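# Swap the steel cup on the right fixture's plug

## Task

Lift the steel cup off the fixture on the robot's right and set it upside down (mouth down) on the plate so that its entire rim rests on the plate. Then slide one of the two loose steel cups over that same fixture's plug until it is fully seated. Release both grippers at the end so that neither cup is being held.

## Robot and tools

ROBOT. There are two 6-joint arms, left_arm and right_arm, and each has a parallel gripper with a wrist camera. The base of left_arm sits at (+0.015, +0.371, 0) m with quat_wxyz (+0.999, 0, 0, -0.055). The base of right_arm sits at (-0.017, -0.310, 0) m with quat_wxyz (+0.998, 0, 0, +0.062).

FRAME. All reported poses use one scene frame. Its origin is on the table top midway between the bases. +x points out over the table, +z points up, and left_arm is on the +y side. The arm names do not refer to the left or right of any picture. The fingers extend along the gripper's +z axis and close along its y axis. end_effector_position is the point between the finger pads, roughly 1 cm short of the tips. The reported hand position can be somewhat wrong, and the error grows at long reach.

THE ROW. Every command row contains 14 numbers. The first 7 are for left_arm: waist, shoulder, elbow, wrist pitch, wrist yaw, wrist roll, then opening. The next 7 are the same for right_arm. The joint values are absolute target angles in radians, in the same form that Joint positions prints them. They are not offsets. The elbow's sign is reversed, so the numbers you send for it run from -3.142 to 0. The other ranges are: waist -2.618 to 3.054, shoulder 0 to 3.142, wrist pitch -1.571 to 1.571, wrist yaw -1.571 to 1.571, wrist roll -2.094 to 2.094. A joint's true end stop can differ from these by up to 0.036 rad. A call is refused if it asks a joint to go more than 0.036 past an end and beyond that joint's current angle. A target past the real stop is clipped to the stop, and the result then reports "joint sent to its limit". Opening is an absolute value from -1 (closed) to +1 (fully open). You may add 12 more numbers from 0 to 1 after the 14. These scale each joint's stiffness, left_arm's 6 first and then right_arm's 6, and each scale stays in effect until you change it.

MOTION LIMITS. On each control step, the target sent to a joint is kept within a fixed distance of that joint's measured angle. The distances are 0.202 for the waist, 0.258 for the shoulder, 0.238 for the elbow, 0.573 for the wrist pitch, and 0.522 for the wrist yaw and the wrist roll. If the targets would put the gripper more than 70 mm from where it is now, they are scaled back. Because of these limits, large changes take several steps. The "Joint targets" line shows what the joints are being driven toward. If a motion is unfinished, command the remainder again. To keep a joint still, resend its Joint targets value.

TOOLS.
- execute_actions(actions): a list of up to 15 actions. Each action is a table of up to 15 rows, and each row runs for one step of 1/30 s, so an action lasts 0.5 s. If a table is shorter than 15 rows, its final row is held for the remaining steps. An empty list only returns the current state and images.
- move(target, speed, blocking): target is a single row of absolute angles, 14 numbers with an optional 26. All joints travel along paths that finish at the same moment, which usually makes the gripper follow a curve. speed is in rad/s, from 0.01 to 2 with a default of 0.5, and applies to the joint that has the farthest to go. A move lasts between 0.5 and 10 s and does not steer around obstacles or the other arm. The finger opening is sent at the start. The result adds a move: line. It reports the outcome (done, off_target, moving, held or fault), whether any steps were blocked (limits=held or limits=none), and each arm's joint that is farthest from its target. If you set blocking=false, the result comes back after 0.5 s. You must then call wait or stop before issuing any new execute_actions or move.
- wait(seconds): 0 to 10. The arms keep their last command, and a move that is still running carries on.
- stop(): brakes a running move. Braking needs some room, and the fingers keep moving.
- zoom_image(camera, region): camera is cam_high, cam_left_wrist or cam_right_wrist. region is [x0, y0, x1, y1] in image pixels from the top-left corner, at most 504 by 504.
- read_manual(section): returns licence text only and does not move the robot.
- finished_scene(scene): ends the given scene for good. Call it only after the cups have been released and are at rest.

RESULTS. The state line gives each gripper's position in metres and its quat_wxyz. Joint positions and Joint velocities list each arm's six joints in row order, followed by the pad gap in metres (0.094 means fully open). grip_measured is the finger opening on the same scale you command. It can be off by about 1 mm. To hold an object firmly, command about 0.03 below grip_measured, or less below it for a lighter hold. "joint command not followed" means a clearance check altered some joint targets. FAULT lines mean an arm has stopped. MOTOR HOT appears from 75 °C. At 90 °C the arm stops for 10 s, and at 100 °C the arm goes limp and drops. These events appear as OVER-TEMPERATURE FAULT lines. All three cameras produce 504x504 images. cam_high is fixed at about [0.558521, 0.243196, 0.745651]. OpenCV-style calibrations, each with a K and a T_world_to_cam, are provided, and they carry small errors.

CAUTIONS. The simulation keeps running while you think, and the arms hold their last command during that time. Contact force increases with speed and with how far the target lies past the point of contact, so approach slowly. Do not let the arms collide or press on each other. Do not drop, slam or knock anything, and never let an object leave the table. Brief outside pulls may act on a held cup or push loose objects, so check the images afterwards. Holding a load for a long time heats the motors.

Each tool is called after ">>>" as name(argument=value, ...), one argument or row to a line, values as JSON.

## Session

>>> execute_actions(
  actions=[],
)

Scene clock: 0.00 s.
left_arm: end_effector_position=(+0.4736, +0.4219, +0.3220) grip_measured=+1.000 end_effector_quat_wxyz=(+0.682, -0.337, +0.568, -0.314) | right_arm: end_effector_position=(+0.0668, -0.4629, +0.1511) grip_measured=+1.000 end_effector_quat_wxyz=(+0.051, +0.987, -0.038, +0.150)
Joint names: [waist, shoulder, elbow, wrist pitch, wrist yaw, wrist roll]
Joint positions: left_arm=[ 0.221  1.414 -0.812  0.73   0.008 -0.967  0.094] | right_arm=[-1.469  0.998 -0.954 -1.345 -0.262  1.898  0.094]
Joint velocities: left_arm=[ 0.002  0.002 -0.002 -0.037 -0.066 -0.051  0.   ] | right_arm=[-0.012 -0.017 -0.007  0.022 -0.037  0.007  0.   ]
Joint targets: left_arm=[0.221 1.406 -0.820 0.731 0.009 -0.960] | right_arm=[-1.469 0.993 -0.961 -1.352 -0.256 1.897]
Joint stiffness scale: left_arm=[1. 1. 1. 1. 1. 1.] | right_arm=[1. 1. 1. 1. 1. 1.]
camera_calibration (this result's frames):
cam_left_wrist: T_world_to_cam=[[-0.113196, -0.504613, 0.855893, -0.0130372], [-0.498815, -0.716139, -0.488188, 0.728914], [0.859285, -0.482193, -0.170645, -0.0499245], [0, 0, 0, 1]] pos_world=[0.405017, 0.491352, 0.358486]
cam_right_wrist: T_world_to_cam=[[-0.025183, 0.975723, -0.217557, 0.490141], [0.628536, 0.184684, 0.755536, -0.033885], [0.777372, -0.117716, -0.617928, 0.0923196], [0, 0, 0, 1]] pos_world=[-0.0381255, -0.461116, 0.189282]

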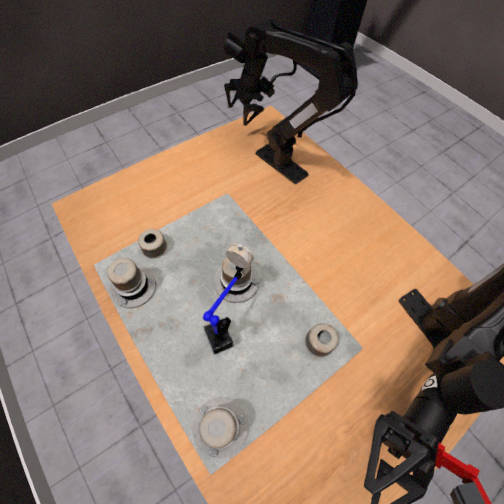

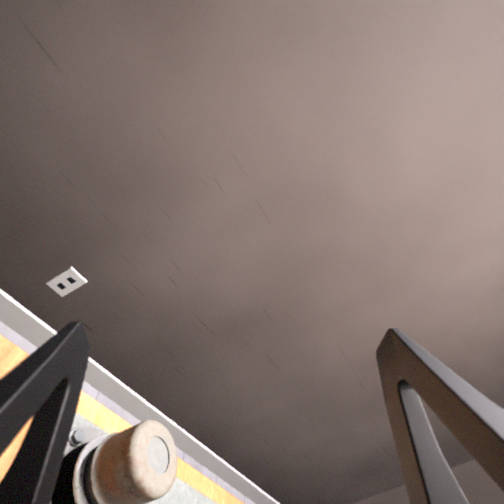

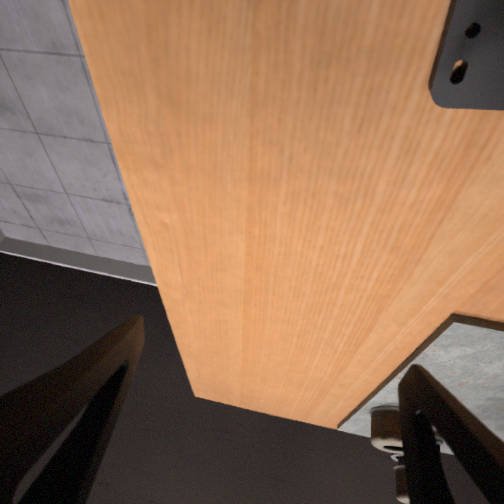

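>>> zoom_image(
  camera="cam_high",
  region=[85, 200, 205, 320],
)

>>> move(
  target=[0.221,1.406,-0.820,0.731,0.009,-0.960,1,0.042,1.769,-1.521,-0.537,0,0,1],
  speed=1.2,
)

Region (85, 200, 205, 320) of cam_high's 504x504 image, scaled by 4.200, with more detail than that image has.

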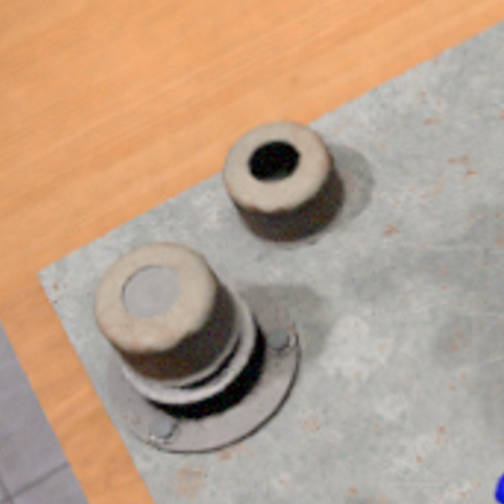

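Scene clock: 2.87 s.
left_arm: end_effector_position=(+0.4736, +0.4219, +0.3220) grip_measured=+1.000 end_effector_quat_wxyz=(+0.682, -0.337, +0.568, -0.314) | right_arm: end_effector_position=(+0.4664, -0.2235, +0.1847) grip_measured=+1.000 end_effector_quat_wxyz=(+0.358, -0.078, +0.930, +0.036)
Joint names: [waist, shoulder, elbow, wrist pitch, wrist yaw, wrist roll]
Joint positions: left_arm=[ 0.221  1.414 -0.812  0.73   0.008 -0.968  0.094] | right_arm=[ 0.048  1.77  -1.497 -0.563 -0.007  0.007  0.094]
Joint velocities: left_arm=[ 0.017 -0.002  0.017  0.037 -0.037  0.037  0.   ] | right_arm=[-0.017  0.007  0.002 -0.022 -0.007  0.007  0.   ]
Joint targets: left_arm=[0.221 1.406 -0.820 0.731 0.009 -0.960] | right_arm=[0.042 1.769 -1.521 -0.537 0.000 0.000]
Joint stiffness scale: left_arm=[1. 1. 1. 1. 1. 1.] | right_arm=[1. 1. 1. 1. 1. 1.]
move: off_target (right_arm); limits=none; left_arm: farthest joint: the shoulder, 0.008 radians from its target (0.008 radians at the start); right_arm: farthest joint: the wrist pitch, 0.026 radians from its target (0.808 radians at the start)
camera_calibration (this result's frames):
cam_left_wrist: T_world_to_cam=[[-0.11337, -0.50363, 0.856449, -0.0135483], [-0.498863, -0.716617, -0.487438, 0.728896], [0.859234, -0.482511, -0.169999, -0.0499742], [0, 0, 0, 1]] pos_world=[0.405023, 0.491403, 0.3584]
cam_right_wrist: T_world_to_cam=[[0.335992, -0.941625, 0.0212502, -0.367181], [-0.932187, -0.335681, -0.135443, 0.421529], [0.134669, 0.0256985, -0.990557, 0.231233], [0, 0, 0, 1]] pos_world=[0.485174, -0.21019, 0.293945]

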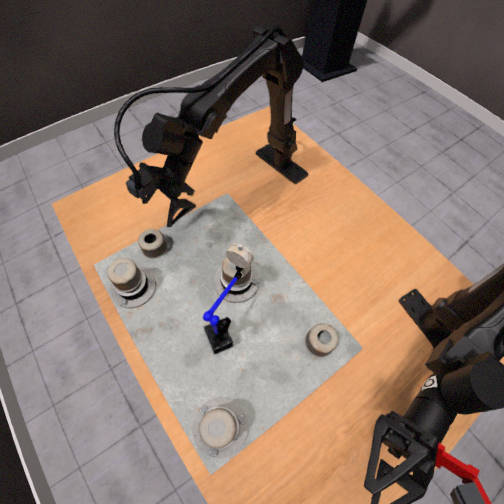

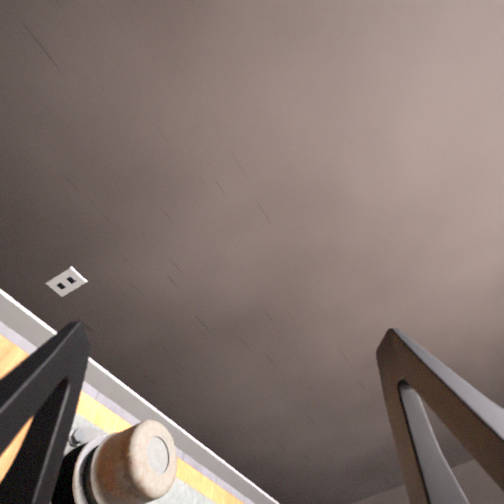

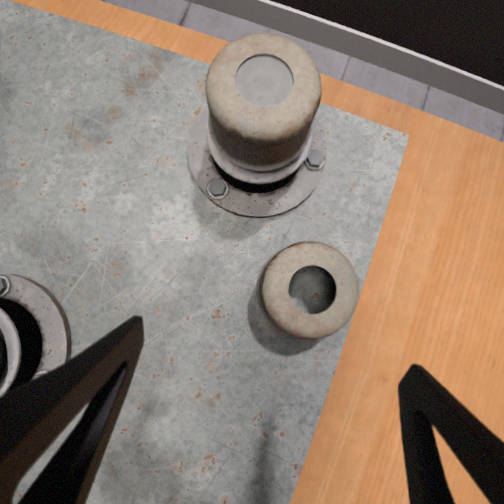

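>>> move(
  target=[0.221,1.406,-0.820,0.731,0.009,-0.960,1,0.096,2.343,-2.212,-0.60,0,0,1],
  speed=0.8,
)

Scene clock: 4.87 s.
left_arm: end_effector_position=(+0.4736, +0.4219, +0.3220) grip_measured=+1.000 end_effector_quat_wxyz=(+0.682, -0.337, +0.568, -0.315) | right_arm: end_effector_position=(+0.6061, -0.1721, +0.1563) grip_measured=+1.000 end_effector_quat_wxyz=(+0.395, -0.097, +0.913, +0.047)
Joint names: [waist, shoulder, elbow, wrist pitch, wrist yaw, wrist roll]
Joint positions: left_arm=[ 0.221  1.414 -0.812  0.73   0.008 -0.969  0.094] | right_arm=[ 0.09   2.349 -2.188 -0.592 -0.007  0.006  0.094]
Joint velocities: left_arm=[-0.017 -0.012 -0.012 -0.007 -0.095  0.051  0.   ] | right_arm=[ 0.012 -0.002  0.002 -0.037 -0.051 -0.007  0.   ]
Joint targets: left_arm=[0.221 1.406 -0.820 0.731 0.009 -0.960] | right_arm=[0.096 2.343 -2.212 -0.600 -0.000 -0.000]
Joint stiffness scale: left_arm=[1. 1. 1. 1. 1. 1.] | right_arm=[1. 1. 1. 1. 1. 1.]
move: off_target (right_arm); limits=none; left_arm: farthest joint: the wrist roll, 0.009 radians from its target (0.008 radians at the start); right_arm: farthest joint: the elbow, 0.024 radians from its target (0.715 radians at the start)
camera_calibration (this result's frames):
cam_left_wrist: T_world_to_cam=[[-0.113486, -0.502974, 0.856818, -0.013889], [-0.498894, -0.716935, -0.486938, 0.728884], [0.8592, -0.482723, -0.169569, -0.0500074], [0, 0, 0, 1]] pos_world=[0.405027, 0.491437, 0.358342]
cam_right_wrist: T_world_to_cam=[[0.373386, -0.926969, 0.0362012, -0.387573], [-0.902918, -0.3721, -0.215131, 0.553681], [0.21289, 0.0476403, -0.975914, 0.137092], [0, 0, 0, 1]] pos_world=[0.615457, -0.159775, 0.266935]

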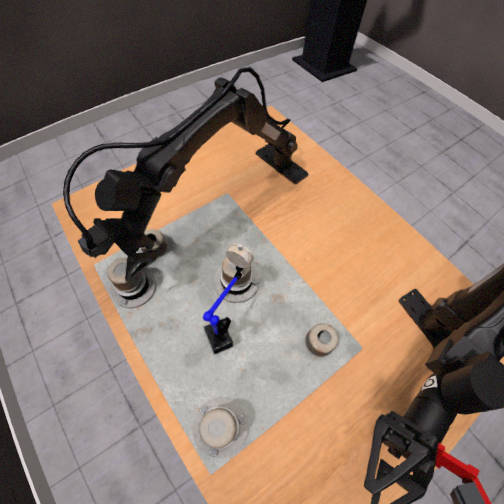

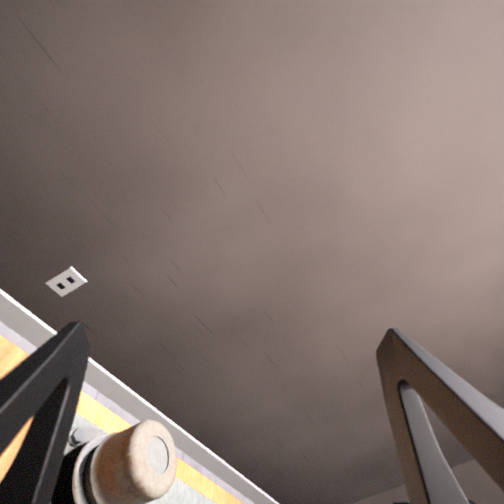

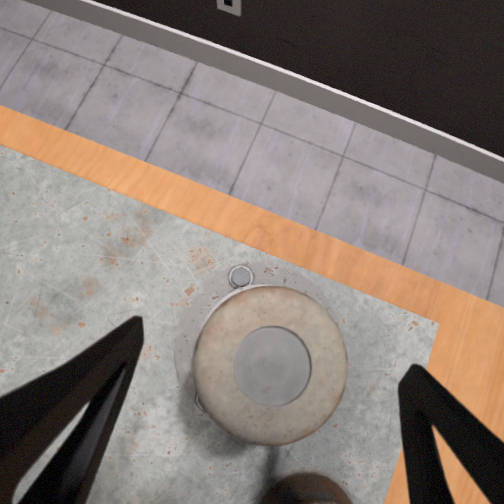

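>>> move(
  target=[0.221,1.406,-0.820,0.731,0.009,-0.960,1,0.081,2.364,-1.966,-0.364,0,0,1],
  speed=0.3,
)

Scene clock: 6.70 s.
left_arm: end_effector_position=(+0.4736, +0.4219, +0.3220) grip_measured=+1.000 end_effector_quat_wxyz=(+0.682, -0.337, +0.568, -0.315) | right_arm: end_effector_position=(+0.6010, -0.1732, +0.0868) grip_measured=+1.000 end_effector_quat_wxyz=(+0.378, -0.097, +0.919, +0.045)
Joint names: [waist, shoulder, elbow, wrist pitch, wrist yaw, wrist roll]
Joint positions: left_arm=[ 0.221  1.414 -0.812  0.73   0.008 -0.969  0.094] | right_arm=[ 0.09   2.368 -1.969 -0.39  -0.007  0.006  0.094]
Joint velocities: left_arm=[ 0.022 -0.027  0.012  0.066  0.007 -0.051  0.   ] | right_arm=[-0.012 -0.007  0.012 -0.037 -0.037  0.066  0.   ]
Joint targets: left_arm=[0.221 1.406 -0.820 0.731 0.009 -0.960] | right_arm=[0.081 2.364 -1.966 -0.364 -0.000 0.000]
Joint stiffness scale: left_arm=[1. 1. 1. 1. 1. 1.] | right_arm=[1. 1. 1. 1. 1. 1.]
move: off_target (right_arm); limits=none; left_arm: farthest joint: the wrist roll, 0.009 radians from its target (0.009 radians at the start); right_arm: farthest joint: the wrist pitch, 0.026 radians from its target (0.228 radians at the start)
camera_calibration (this result's frames):
cam_left_wrist: T_world_to_cam=[[-0.113545, -0.502646, 0.857003, -0.0140593], [-0.49891, -0.717094, -0.486688, 0.728878], [0.859183, -0.482829, -0.169353, -0.0500242], [0, 0, 0, 1]] pos_world=[0.405029, 0.491454, 0.358313]
cam_right_wrist: T_world_to_cam=[[0.374549, -0.926716, 0.0301703, -0.384313], [-0.90985, -0.37361, -0.180525, 0.53461], [0.178567, 0.0401649, -0.983108, 0.0902926], [0, 0, 0, 1]] pos_world=[0.614236, -0.16004, 0.196873]

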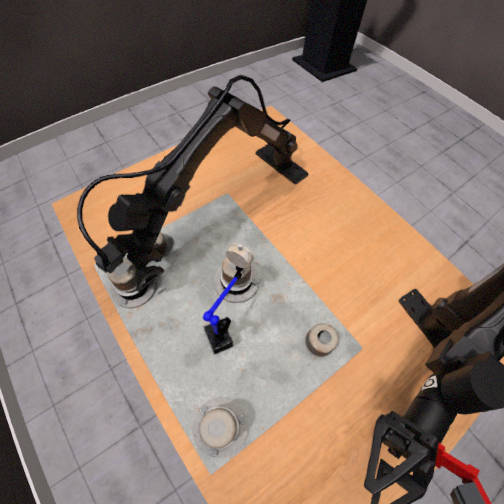

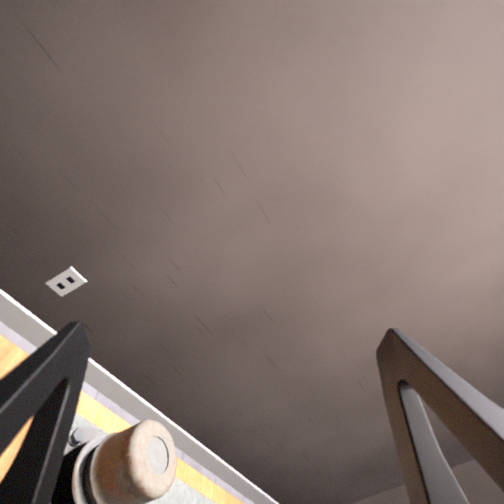

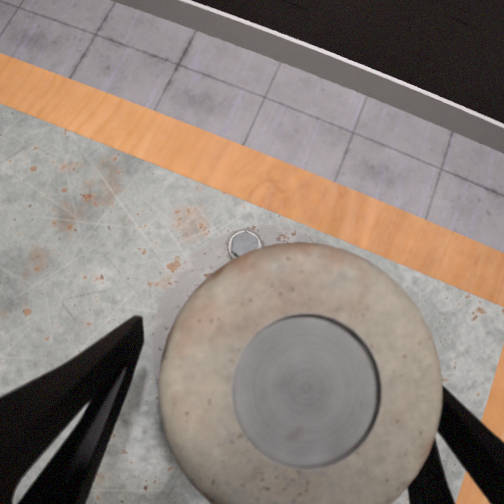

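>>> execute_actions(
  actions=[
    [[0.221,1.406,-0.820,0.731,0.009,-0.960,1,0.073,2.364,-1.966,-0.364,0,0,0.9]],
    [[0.221,1.406,-0.820,0.731,0.009,-0.960,1,0.073,2.364,-1.966,-0.364,0,0,0.42]],
    [[0.221,1.406,-0.820,0.731,0.009,-0.960,1,0.073,2.364,-1.966,-0.364,0,0,0.42]],
  ],
)

Scene clock: 8.40 s.
left_arm: end_effector_position=(+0.4736, +0.4219, +0.3220) grip_measured=+1.000 end_effector_quat_wxyz=(+0.682, -0.337, +0.568, -0.315) | right_arm: end_effector_position=(+0.6021, -0.1769, +0.0870) grip_measured=+0.465 end_effector_quat_wxyz=(+0.379, -0.095, +0.919, +0.047)
Joint names: [waist, shoulder, elbow, wrist pitch, wrist yaw, wrist roll]
Joint positions: left_arm=[ 0.221  1.414 -0.812  0.73   0.008 -0.969  0.094] | right_arm=[ 0.082  2.368 -1.969 -0.389 -0.015  0.005  0.069]
Joint velocities: left_arm=[-0.002 -0.017 -0.002 -0.066 -0.007 -0.066  0.   ] | right_arm=[-0.002 -0.007  0.012  0.007 -0.066 -0.007  0.001]
Joint targets: left_arm=[0.221 1.406 -0.820 0.731 0.009 -0.960] | right_arm=[0.073 2.364 -1.966 -0.364 0.000 -0.000]
Joint stiffness scale: left_arm=[1. 1. 1. 1. 1. 1.] | right_arm=[1. 1. 1. 1. 1. 1.]
camera_calibration (this result's frames):
cam_left_wrist: T_world_to_cam=[[-0.113545, -0.502646, 0.857003, -0.0140593], [-0.49891, -0.717094, -0.486688, 0.728878], [0.859183, -0.482829, -0.169353, -0.0500242], [0, 0, 0, 1]] pos_world=[0.405029, 0.491454, 0.358313]
cam_right_wrist: T_world_to_cam=[[0.372754, -0.927592, 0.0250349, -0.386741], [-0.910571, -0.370842, -0.182583, 0.53529], [0.178647, 0.0452625, -0.982872, 0.0913024], [0, 0, 0, 1]] pos_world=[0.615268, -0.164363, 0.197155]

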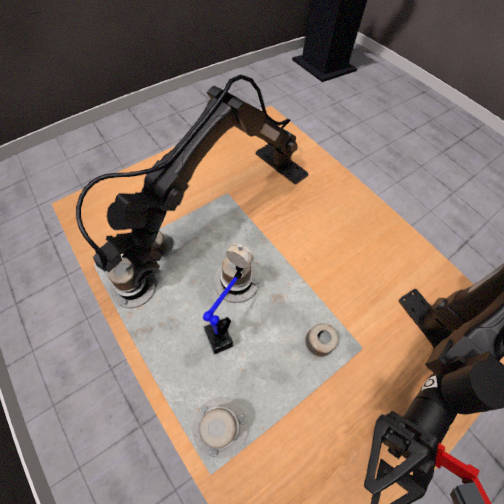

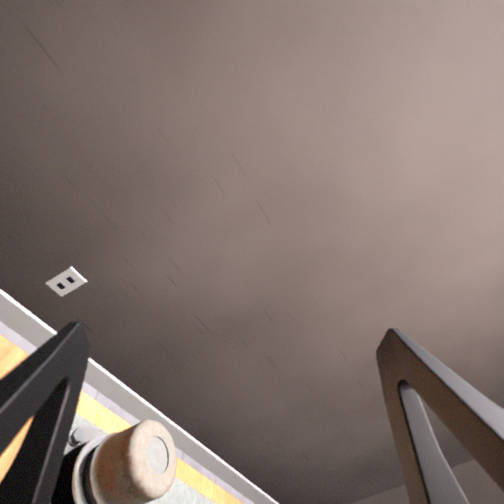

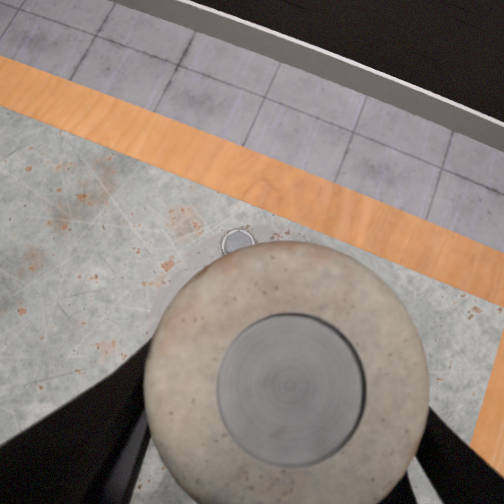

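>>> move(
  target=[0.221,1.406,-0.820,0.731,0.009,-0.960,1,0.080,2.308,-2.11,-0.495,0,0,0.42],
  speed=0.15,
)

>>> move(
  target=[0.221,1.406,-0.820,0.731,0.009,-0.960,1,0.080,2.31,-2.30,-0.665,0,0,0.42],
  speed=0.2,
)

Scene clock: 10.33 s.
left_arm: end_effector_position=(+0.4736, +0.4219, +0.3220) grip_measured=+1.000 end_effector_quat_wxyz=(+0.682, -0.337, +0.568, -0.315) | right_arm: end_effector_position=(+0.6018, -0.1775, +0.1255) grip_measured=+0.465 end_effector_quat_wxyz=(+0.381, -0.095, +0.918, +0.046)
Joint names: [waist, shoulder, elbow, wrist pitch, wrist yaw, wrist roll]
Joint positions: left_arm=[ 0.221  1.414 -0.812  0.73   0.008 -0.97   0.094] | right_arm=[ 0.082  2.344 -2.077 -0.516 -0.012  0.004  0.069]
Joint velocities: left_arm=[-0.012  0.012  0.002 -0.066 -0.051 -0.037  0.   ] | right_arm=[-0.027 -0.002 -0.002 -0.022  0.081 -0.095 -0.   ]
Joint targets: left_arm=[0.221 1.406 -0.820 0.731 0.009 -0.960] | right_arm=[0.080 2.308 -2.110 -0.495 0.000 -0.000]
Joint stiffness scale: left_arm=[1. 1. 1. 1. 1. 1.] | right_arm=[1. 1. 1. 1. 1. 1.]
move: off_target (right_arm); limits=none; left_arm: farthest joint: the wrist roll, 0.010 radians from its target (0.009 radians at the start); right_arm: farthest joint: the shoulder, 0.036 radians from its target (0.060 radians at the start)
camera_calibration (this result's frames):
cam_left_wrist: T_world_to_cam=[[-0.113603, -0.502318, 0.857188, -0.0142296], [-0.498926, -0.717252, -0.486437, 0.728872], [0.859166, -0.482934, -0.169138, -0.0500409], [0, 0, 0, 1]] pos_world=[0.405031, 0.491471, 0.358284]
cam_right_wrist: T_world_to_cam=[[0.37134, -0.928031, 0.0294213, -0.38802], [-0.909968, -0.370046, -0.187148, 0.542206], [0.184566, 0.0427231, -0.981891, 0.125148], [0, 0, 0, 1]] pos_world=[0.61438, -0.1648, 0.235771]

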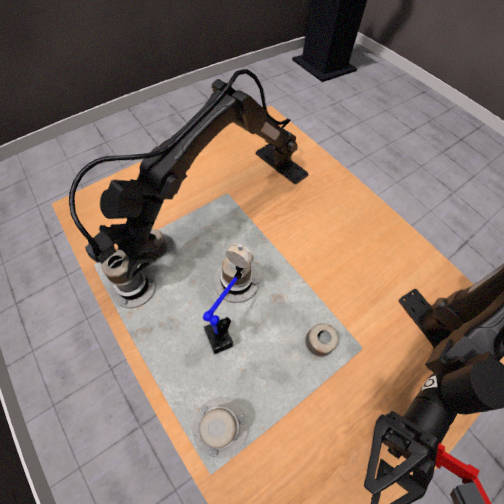

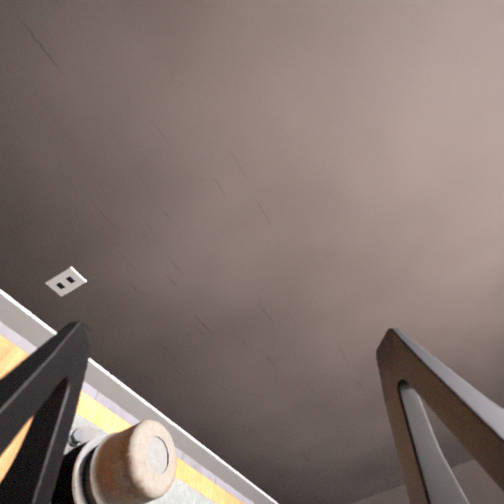

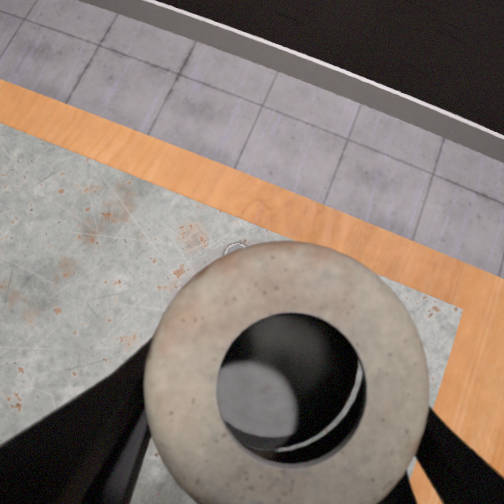

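Scene clock: 12.10 s.
left_arm: end_effector_position=(+0.4736, +0.4219, +0.3220) grip_measured=+1.000 end_effector_quat_wxyz=(+0.682, -0.337, +0.568, -0.315) | right_arm: end_effector_position=(+0.6013, -0.1784, +0.1734) grip_measured=+0.465 end_effector_quat_wxyz=(+0.386, -0.094, +0.917, +0.044)
Joint names: [waist, shoulder, elbow, wrist pitch, wrist yaw, wrist roll]
Joint positions: left_arm=[ 0.221  1.414 -0.812  0.73   0.008 -0.97   0.094] | right_arm=[ 0.082  2.348 -2.267 -0.692 -0.008  0.004  0.069]
Joint velocities: left_arm=[ 0.007 -0.007  0.017  0.037 -0.051  0.007  0.   ] | right_arm=[-0.022 -0.027 -0.007 -0.051 -0.051  0.022 -0.   ]
Joint targets: left_arm=[0.221 1.406 -0.820 0.731 0.009 -0.960] | right_arm=[0.080 2.310 -2.300 -0.665 -0.000 0.000]
Joint stiffness scale: left_arm=[1. 1. 1. 1. 1. 1.] | right_arm=[1. 1. 1. 1. 1. 1.]
move: off_target (right_arm); limits=none; left_arm: farthest joint: the wrist roll, 0.010 radians from its target (0.010 radians at the start); right_arm: farthest joint: the shoulder, 0.038 radians from its target (0.034 radians at the start)
camera_calibration (this result's frames):
cam_left_wrist: T_world_to_cam=[[-0.113661, -0.50199, 0.857372, -0.0143999], [-0.498942, -0.717411, -0.486187, 0.728866], [0.859149, -0.48304, -0.168923, -0.0500577], [0, 0, 0, 1]] pos_world=[0.405033, 0.491488, 0.358255]
cam_right_wrist: T_world_to_cam=[[0.368224, -0.929112, 0.0340914, -0.389181], [-0.909021, -0.367475, -0.19658, 0.55193], [0.195172, 0.0413957, -0.979895, 0.165321], [0, 0, 0, 1]] pos_world=[0.612756, -0.165616, 0.283763]

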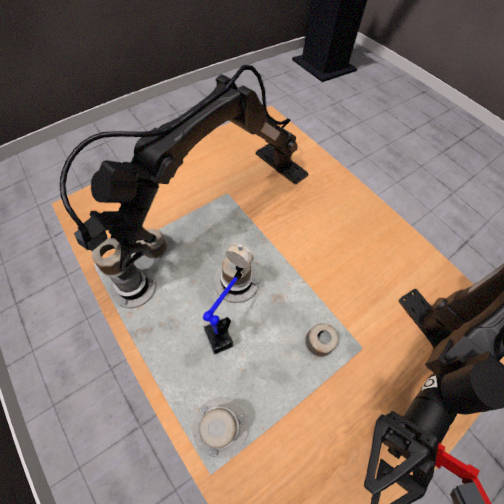

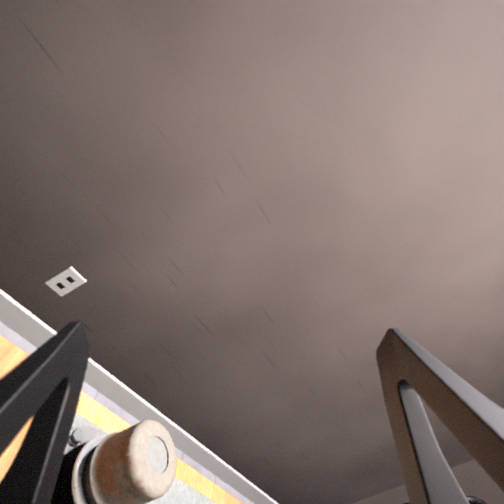

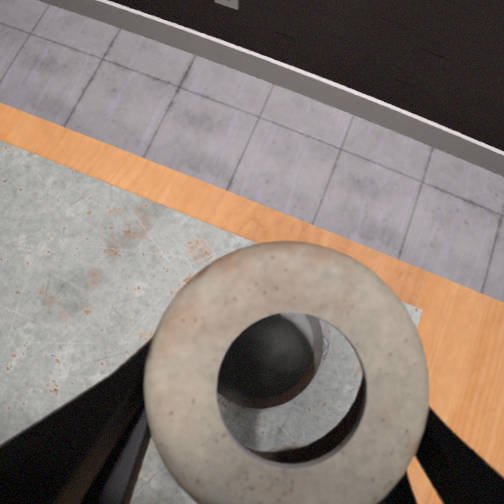

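>>> move(
  target=[0.221,1.406,-0.820,0.731,0.009,-0.960,1,0.211,1.40,-0.78,-0.07,0,0,0.42],
  speed=0.7,
)

>>> move(
  target=[0.221,1.406,-0.820,0.731,0.009,-0.960,1,0.211,1.575,-0.625,0.245,0,0,0.42],
  speed=0.25,
)

Scene clock: 15.50 s.
left_arm: end_effector_position=(+0.4736, +0.4219, +0.3220) grip_measured=+1.000 end_effector_quat_wxyz=(+0.682, -0.338, +0.567, -0.315) | right_arm: end_effector_position=(+0.3493, -0.1833, +0.0990) grip_measured=+0.465 end_effector_quat_wxyz=(+0.372, -0.150, +0.914, +0.065)
Joint names: [waist, shoulder, elbow, wrist pitch, wrist yaw, wrist roll]
Joint positions: left_arm=[ 0.221  1.414 -0.812  0.73   0.008 -0.971  0.094] | right_arm=[ 0.203  1.433 -0.771 -0.135 -0.006  0.004  0.069]
Joint velocities: left_arm=[-0.007  0.002  0.012 -0.051  0.007  0.022  0.   ] | right_arm=[-0.012 -0.007  0.002 -0.007  0.007  0.007  0.001]
Joint targets: left_arm=[0.221 1.406 -0.820 0.731 0.009 -0.960] | right_arm=[0.211 1.400 -0.780 -0.070 -0.000 -0.000]
Joint stiffness scale: left_arm=[1. 1. 1. 1. 1. 1.] | right_arm=[1. 1. 1. 1. 1. 1.]
move: off_target (right_arm); limits=none; left_arm: farthest joint: the wrist roll, 0.011 radians from its target (0.010 radians at the start); right_arm: farthest joint: the wrist pitch, 0.065 radians from its target (0.622 radians at the start)
camera_calibration (this result's frames):
cam_left_wrist: T_world_to_cam=[[-0.113835, -0.501005, 0.857925, -0.0149109], [-0.49899, -0.717886, -0.485436, 0.728847], [0.859098, -0.483356, -0.168276, -0.0501083], [0, 0, 0, 1]] pos_world=[0.405038, 0.491539, 0.358169]
cam_right_wrist: T_world_to_cam=[[0.478328, -0.877646, 0.030664, -0.327041], [-0.862359, -0.476022, -0.172452, 0.267853], [0.165949, 0.0560454, -0.98454, 0.155161], [0, 0, 0, 1]] pos_world=[0.36167, -0.168219, 0.208983]

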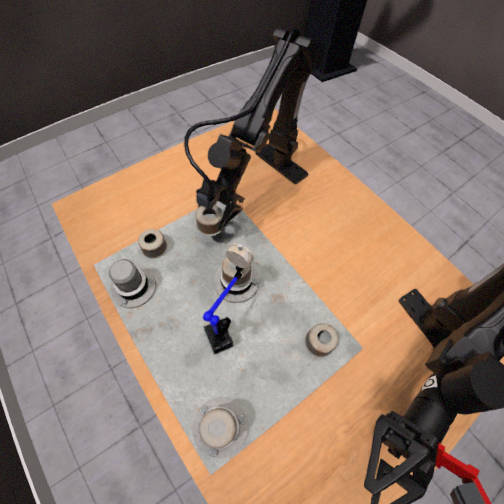

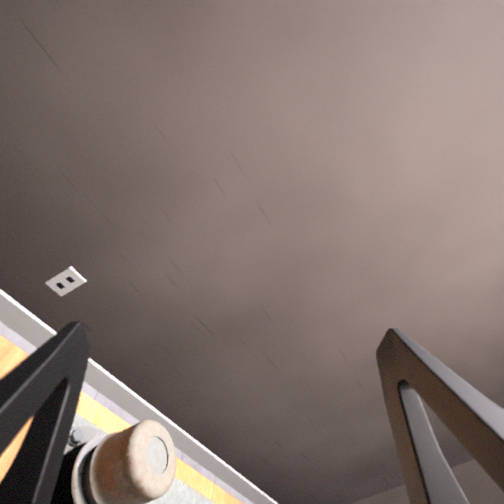

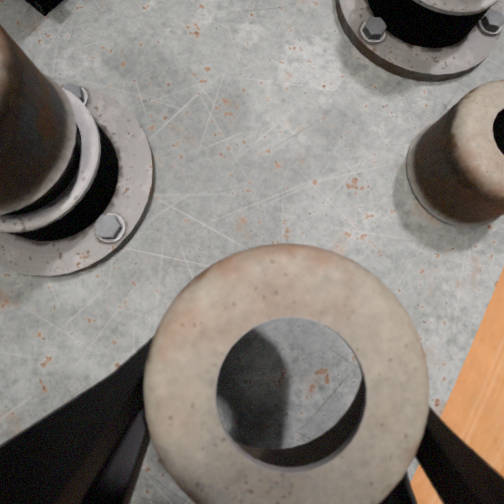

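Scene clock: 17.67 s.
left_arm: end_effector_position=(+0.4736, +0.4219, +0.3220) grip_measured=+1.000 end_effector_quat_wxyz=(+0.682, -0.338, +0.567, -0.315) | right_arm: end_effector_position=(+0.3510, -0.1827, +0.0427) grip_measured=+0.465 end_effector_quat_wxyz=(+0.381, -0.150, +0.910, +0.067)
Joint names: [waist, shoulder, elbow, wrist pitch, wrist yaw, wrist roll]
Joint positions: left_arm=[ 0.221  1.414 -0.812  0.73   0.008 -0.972  0.094] | right_arm=[ 0.203  1.578 -0.622  0.179 -0.006  0.004  0.069]
Joint velocities: left_arm=[-0.002 -0.002  0.002  0.066 -0.007 -0.066  0.   ] | right_arm=[-0.012 -0.027  0.007  0.037  0.022 -0.007  0.001]
Joint targets: left_arm=[0.221 1.406 -0.820 0.731 0.009 -0.960] | right_arm=[0.211 1.575 -0.625 0.245 -0.000 0.000]
Joint stiffness scale: left_arm=[1. 1. 1. 1. 1. 1.] | right_arm=[1. 1. 1. 1. 1. 1.]
move: off_target (right_arm); limits=none; left_arm: farthest joint: the wrist roll, 0.012 radians from its target (0.011 radians at the start); right_arm: farthest joint: the wrist pitch, 0.066 radians from its target (0.380 radians at the start)
camera_calibration (this result's frames):
cam_left_wrist: T_world_to_cam=[[-0.113893, -0.500677, 0.858109, -0.0150812], [-0.499007, -0.718045, -0.485185, 0.728841], [0.859081, -0.483461, -0.168061, -0.0501253], [0, 0, 0, 1]] pos_world=[0.40504, 0.491556, 0.35814]
cam_right_wrist: T_world_to_cam=[[0.47772, -0.877852, 0.0340369, -0.325596], [-0.85894, -0.474859, -0.191653, 0.259753], [0.184406, 0.0623207, -0.980872, 0.0939086], [0, 0, 0, 1]] pos_world=[0.361339, -0.168331, 0.152977]

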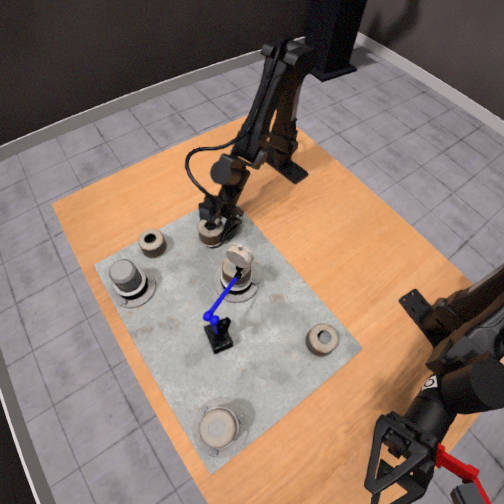

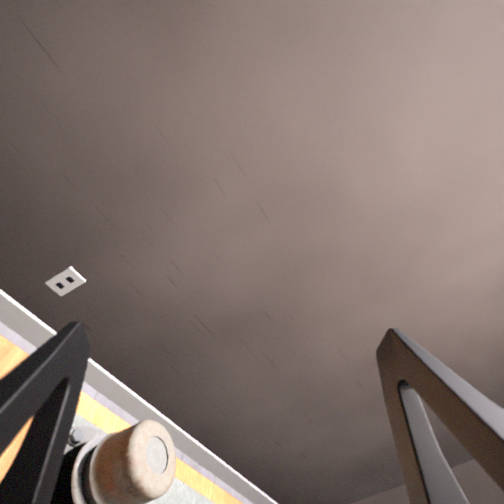

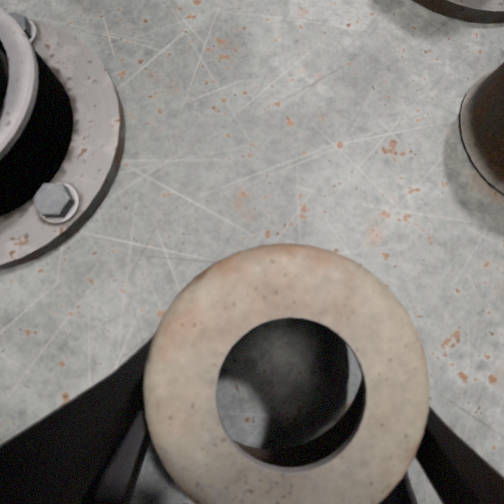

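>>> move(
  target=[0.221,1.406,-0.820,0.731,0.009,-0.960,1,0.211,1.625,-0.612,0.275,0,0,0.42],
  speed=0.05,
)

Scene clock: 20.13 s.
left_arm: end_effector_position=(+0.4736, +0.4219, +0.3220) grip_measured=+1.000 end_effector_quat_wxyz=(+0.681, -0.338, +0.567, -0.316) | right_arm: end_effector_position=(+0.3519, -0.1824, +0.0313) grip_measured=+0.465 end_effector_quat_wxyz=(+0.376, -0.150, +0.912, +0.066)
Joint names: [waist, shoulder, elbow, wrist pitch, wrist yaw, wrist roll]
Joint positions: left_arm=[ 0.221  1.414 -0.812  0.73   0.008 -0.972  0.094] | right_arm=[ 0.203  1.62  -0.615  0.218 -0.006  0.004  0.069]
Joint velocities: left_arm=[ 0.002  0.002 -0.007 -0.037 -0.022  0.066  0.   ] | right_arm=[-0.012 -0.002 -0.007 -0.007  0.007 -0.022 -0.001]
Joint targets: left_arm=[0.221 1.406 -0.820 0.731 0.009 -0.960] | right_arm=[0.211 1.625 -0.612 0.275 0.000 -0.000]
Joint stiffness scale: left_arm=[1. 1. 1. 1. 1. 1.] | right_arm=[1. 1. 1. 1. 1. 1.]
move: off_target (right_arm); limits=none; left_arm: farthest joint: the wrist roll, 0.012 radians from its target (0.012 radians at the start); right_arm: farthest joint: the wrist pitch, 0.057 radians from its target (0.096 radians at the start)
camera_calibration (this result's frames):
cam_left_wrist: T_world_to_cam=[[-0.114009, -0.50002, 0.858477, -0.0154218], [-0.499039, -0.718361, -0.484684, 0.728828], [0.859047, -0.483672, -0.167629, -0.0501593], [0, 0, 0, 1]] pos_world=[0.405044, 0.49159, 0.358082]
cam_right_wrist: T_world_to_cam=[[0.478055, -0.877739, 0.0322223, -0.325393], [-0.860826, -0.4755, -0.181323, 0.258616], [0.174476, 0.0589446, -0.982896, 0.0854712], [0, 0, 0, 1]] pos_world=[0.363267, -0.167676, 0.141387]

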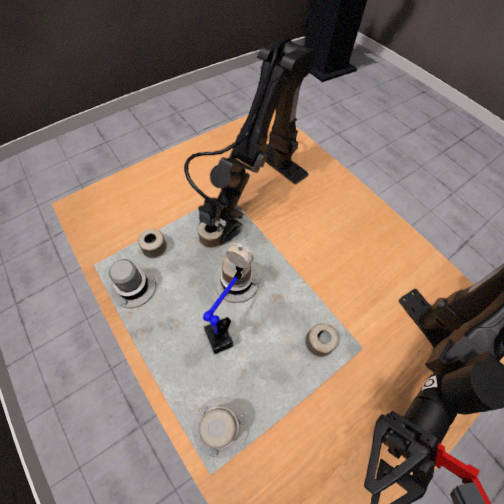

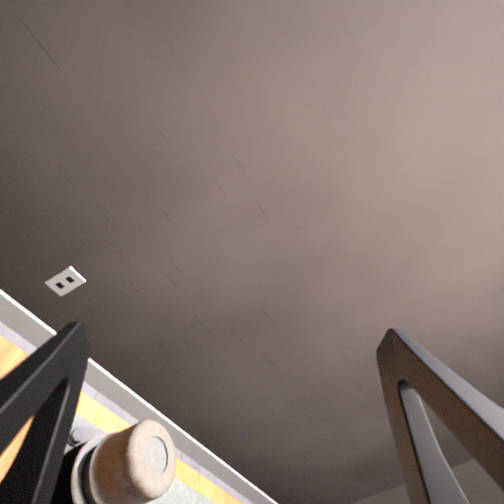

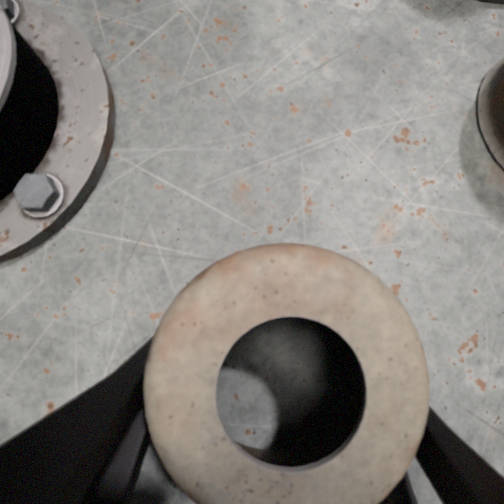

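>>> move(
  target=[0.221,1.406,-0.820,0.731,0.009,-0.960,1,0.211,1.64,-0.612,0.275,0,0,0.42],
  speed=0.03,
)

>>> execute_actions(
  actions=[
    [[0.221,1.406,-0.820,0.731,0.009,-0.960,1,0.211,1.63,-0.612,0.235,0,0,0.42],[0.221,1.406,-0.820,0.731,0.009,-0.960,1,0.211,1.63,-0.612,0.235,0,0,0.42],[0.221,1.406,-0.820,0.731,0.009,-0.960,1,0.211,1.63,-0.612,0.235,0,0,0.42],[0.221,1.406,-0.820,0.731,0.009,-0.960,1,0.211,1.63,-0.612,0.235,0,0,0.5],[0.221,1.406,-0.820,0.731,0.009,-0.960,1,0.211,1.63,-0.612,0.235,0,0,1]],
  ],
)

>>> move(
  target=[0.221,1.406,-0.820,0.731,0.009,-0.960,1,0.211,1.41,-0.785,-0.128,0,0,1],
  speed=0.5,
)

Scene clock: 22.60 s.
left_arm: end_effector_position=(+0.4736, +0.4219, +0.3220) grip_measured=+1.000 end_effector_quat_wxyz=(+0.681, -0.338, +0.567, -0.316) | right_arm: end_effector_position=(+0.3519, -0.1824, +0.0309) grip_measured=+0.465 end_effector_quat_wxyz=(+0.376, -0.150, +0.912, +0.066)
Joint names: [waist, shoulder, elbow, wrist pitch, wrist yaw, wrist roll]
Joint positions: left_arm=[ 0.221  1.414 -0.812  0.73   0.008 -0.973  0.094] | right_arm=[ 0.203  1.622 -0.615  0.219 -0.006  0.004  0.069]
Joint velocities: left_arm=[ 0.017 -0.017 -0.007 -0.022  0.007 -0.007  0.   ] | right_arm=[-0.002 -0.007 -0.012 -0.007  0.051  0.051  0.   ]
Joint targets: left_arm=[0.221 1.406 -0.820 0.731 0.009 -0.960] | right_arm=[0.211 1.640 -0.612 0.275 0.000 0.000]
Joint stiffness scale: left_arm=[1. 1. 1. 1. 1. 1.] | right_arm=[1. 1. 1. 1. 1. 1.]
move: off_target (right_arm); limits=none; left_arm: farthest joint: the wrist roll, 0.013 radians from its target (0.012 radians at the start); right_arm: farthest joint: the wrist pitch, 0.056 radians from its target (0.057 radians at the start)
camera_calibration (this result's frames):
cam_left_wrist: T_world_to_cam=[[-0.114067, -0.499691, 0.85866, -0.015592], [-0.499055, -0.718519, -0.484433, 0.728822], [0.85903, -0.483777, -0.167414, -0.0501764], [0, 0, 0, 1]] pos_world=[0.405046, 0.491607, 0.358053]
cam_right_wrist: T_world_to_cam=[[0.478067, -0.877735, 0.0321574, -0.325394], [-0.860891, -0.475523, -0.180954, 0.258624], [0.174121, 0.0588239, -0.982966, 0.0852056], [0, 0, 0, 1]] pos_world=[0.363371, -0.16764, 0.141017]

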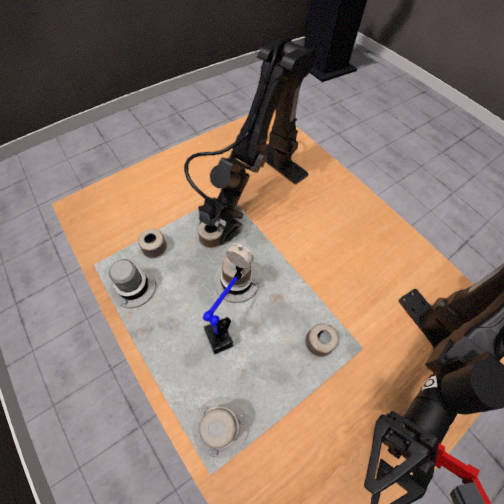

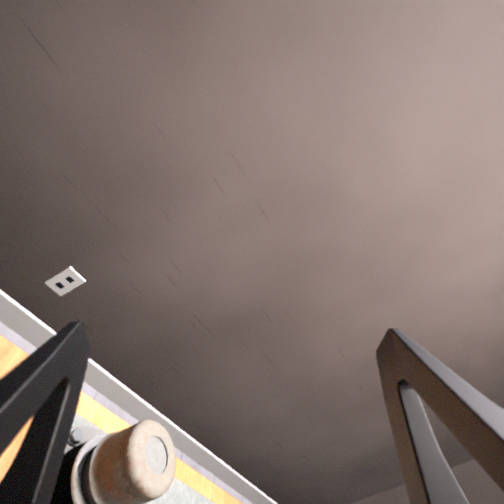

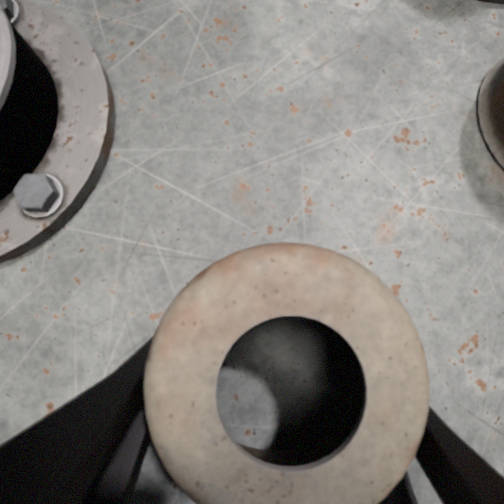

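Scene clock: 23.10 s.
left_arm: end_effector_position=(+0.4736, +0.4219, +0.3220) grip_measured=+1.000 end_effector_quat_wxyz=(+0.681, -0.338, +0.567, -0.316) | right_arm: end_effector_position=(+0.3519, -0.1824, +0.0309) grip_measured=+1.000 end_effector_quat_wxyz=(+0.376, -0.150, +0.912, +0.066)
Joint names: [waist, shoulder, elbow, wrist pitch, wrist yaw, wrist roll]
Joint positions: left_arm=[ 0.221  1.414 -0.812  0.73   0.008 -0.973  0.094] | right_arm=[ 0.203  1.622 -0.615  0.219 -0.006  0.004  0.094]
Joint velocities: left_arm=[ 0.017  0.002  0.007 -0.051 -0.007 -0.051  0.   ] | right_arm=[ 0.022  0.007  0.007 -0.022 -0.007 -0.022  0.   ]
Joint targets: left_arm=[0.221 1.406 -0.820 0.731 0.009 -0.960] | right_arm=[0.211 1.630 -0.612 0.235 0.000 -0.000]
Joint stiffness scale: left_arm=[1. 1. 1. 1. 1. 1.] | right_arm=[1. 1. 1. 1. 1. 1.]
camera_calibration (this result's frames):
cam_left_wrist: T_world_to_cam=[[-0.114067, -0.499691, 0.85866, -0.015592], [-0.499055, -0.718519, -0.484433, 0.728822], [0.85903, -0.483777, -0.167414, -0.0501764], [0, 0, 0, 1]] pos_world=[0.405046, 0.491607, 0.358053]
cam_right_wrist: T_world_to_cam=[[0.477828, -0.877855, 0.0324239, -0.325407], [-0.861003, -0.475338, -0.180907, 0.258684], [0.174222, 0.0585252, -0.982966, 0.085115], [0, 0, 0, 1]] pos_world=[0.363387, -0.167679, 0.141014]

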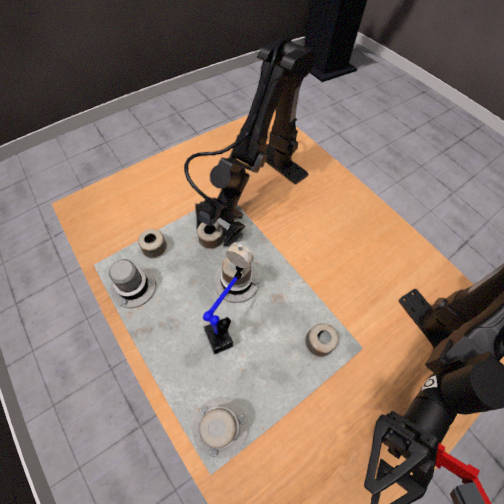

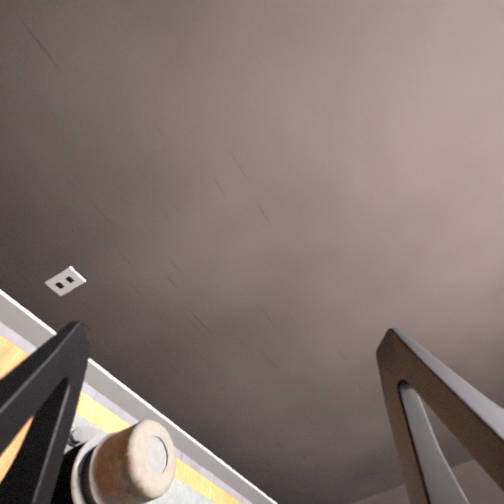

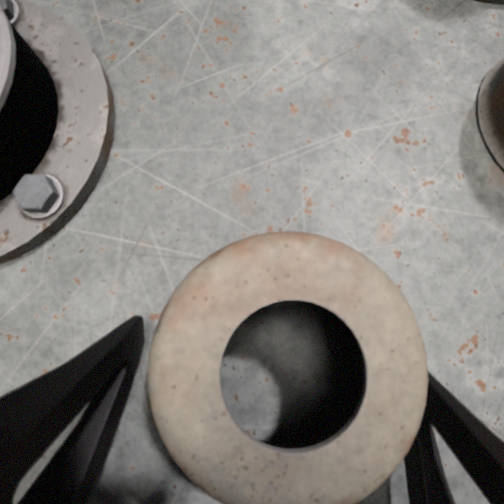

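Scene clock: 24.57 s.
left_arm: end_effector_position=(+0.4736, +0.4219, +0.3220) grip_measured=+1.000 end_effector_quat_wxyz=(+0.681, -0.338, +0.567, -0.316) | right_arm: end_effector_position=(+0.3516, -0.1825, +0.1029) grip_measured=+1.000 end_effector_quat_wxyz=(+0.382, -0.150, +0.910, +0.067)
Joint names: [waist, shoulder, elbow, wrist pitch, wrist yaw, wrist roll]
Joint positions: left_arm=[ 0.221  1.414 -0.812  0.73   0.008 -0.973  0.094] | right_arm=[ 0.203  1.427 -0.766 -0.114 -0.006  0.004  0.094]
Joint velocities: left_arm=[-0.002 -0.027  0.002  0.066 -0.037  0.007  0.   ] | right_arm=[ 0.012  0.007 -0.012  0.007 -0.037 -0.022  0.   ]
Joint targets: left_arm=[0.221 1.406 -0.820 0.731 0.009 -0.960] | right_arm=[0.211 1.410 -0.785 -0.128 0.000 0.000]
Joint stiffness scale: left_arm=[1. 1. 1. 1. 1. 1.] | right_arm=[1. 1. 1. 1. 1. 1.]
move: done; limits=none; left_arm: farthest joint: the wrist roll, 0.013 radians from its target (0.013 radians at the start); right_arm: farthest joint: the elbow, 0.019 radians from its target (0.170 radians at the start)
camera_calibration (this result's frames):
cam_left_wrist: T_world_to_cam=[[-0.114125, -0.499362, 0.858844, -0.0157623], [-0.499071, -0.718677, -0.484182, 0.728815], [0.859013, -0.483881, -0.167198, -0.0501935], [0, 0, 0, 1]] pos_world=[0.405048, 0.491624, 0.358024]
cam_right_wrist: T_world_to_cam=[[0.477404, -0.877999, 0.0346882, -0.327794], [-0.858635, -0.474532, -0.193817, 0.272025], [0.186632, 0.0627446, -0.980424, 0.152124], [0, 0, 0, 1]] pos_world=[0.361669, -0.168264, 0.21324]

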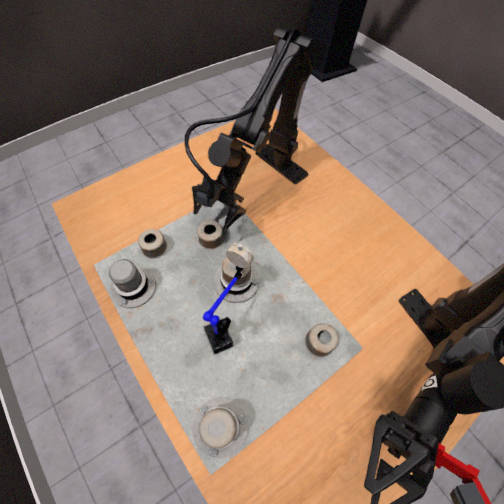

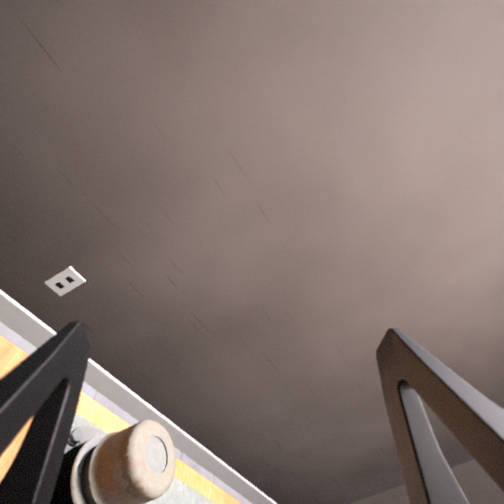

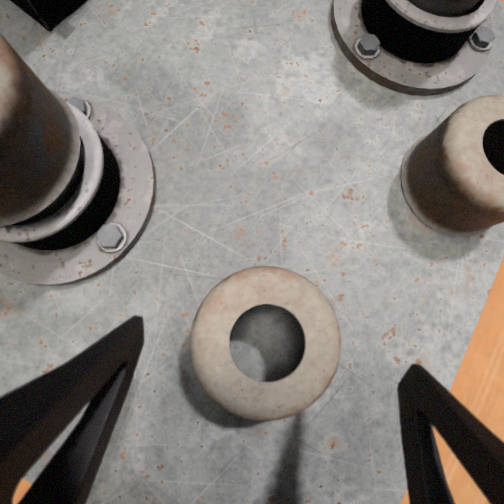

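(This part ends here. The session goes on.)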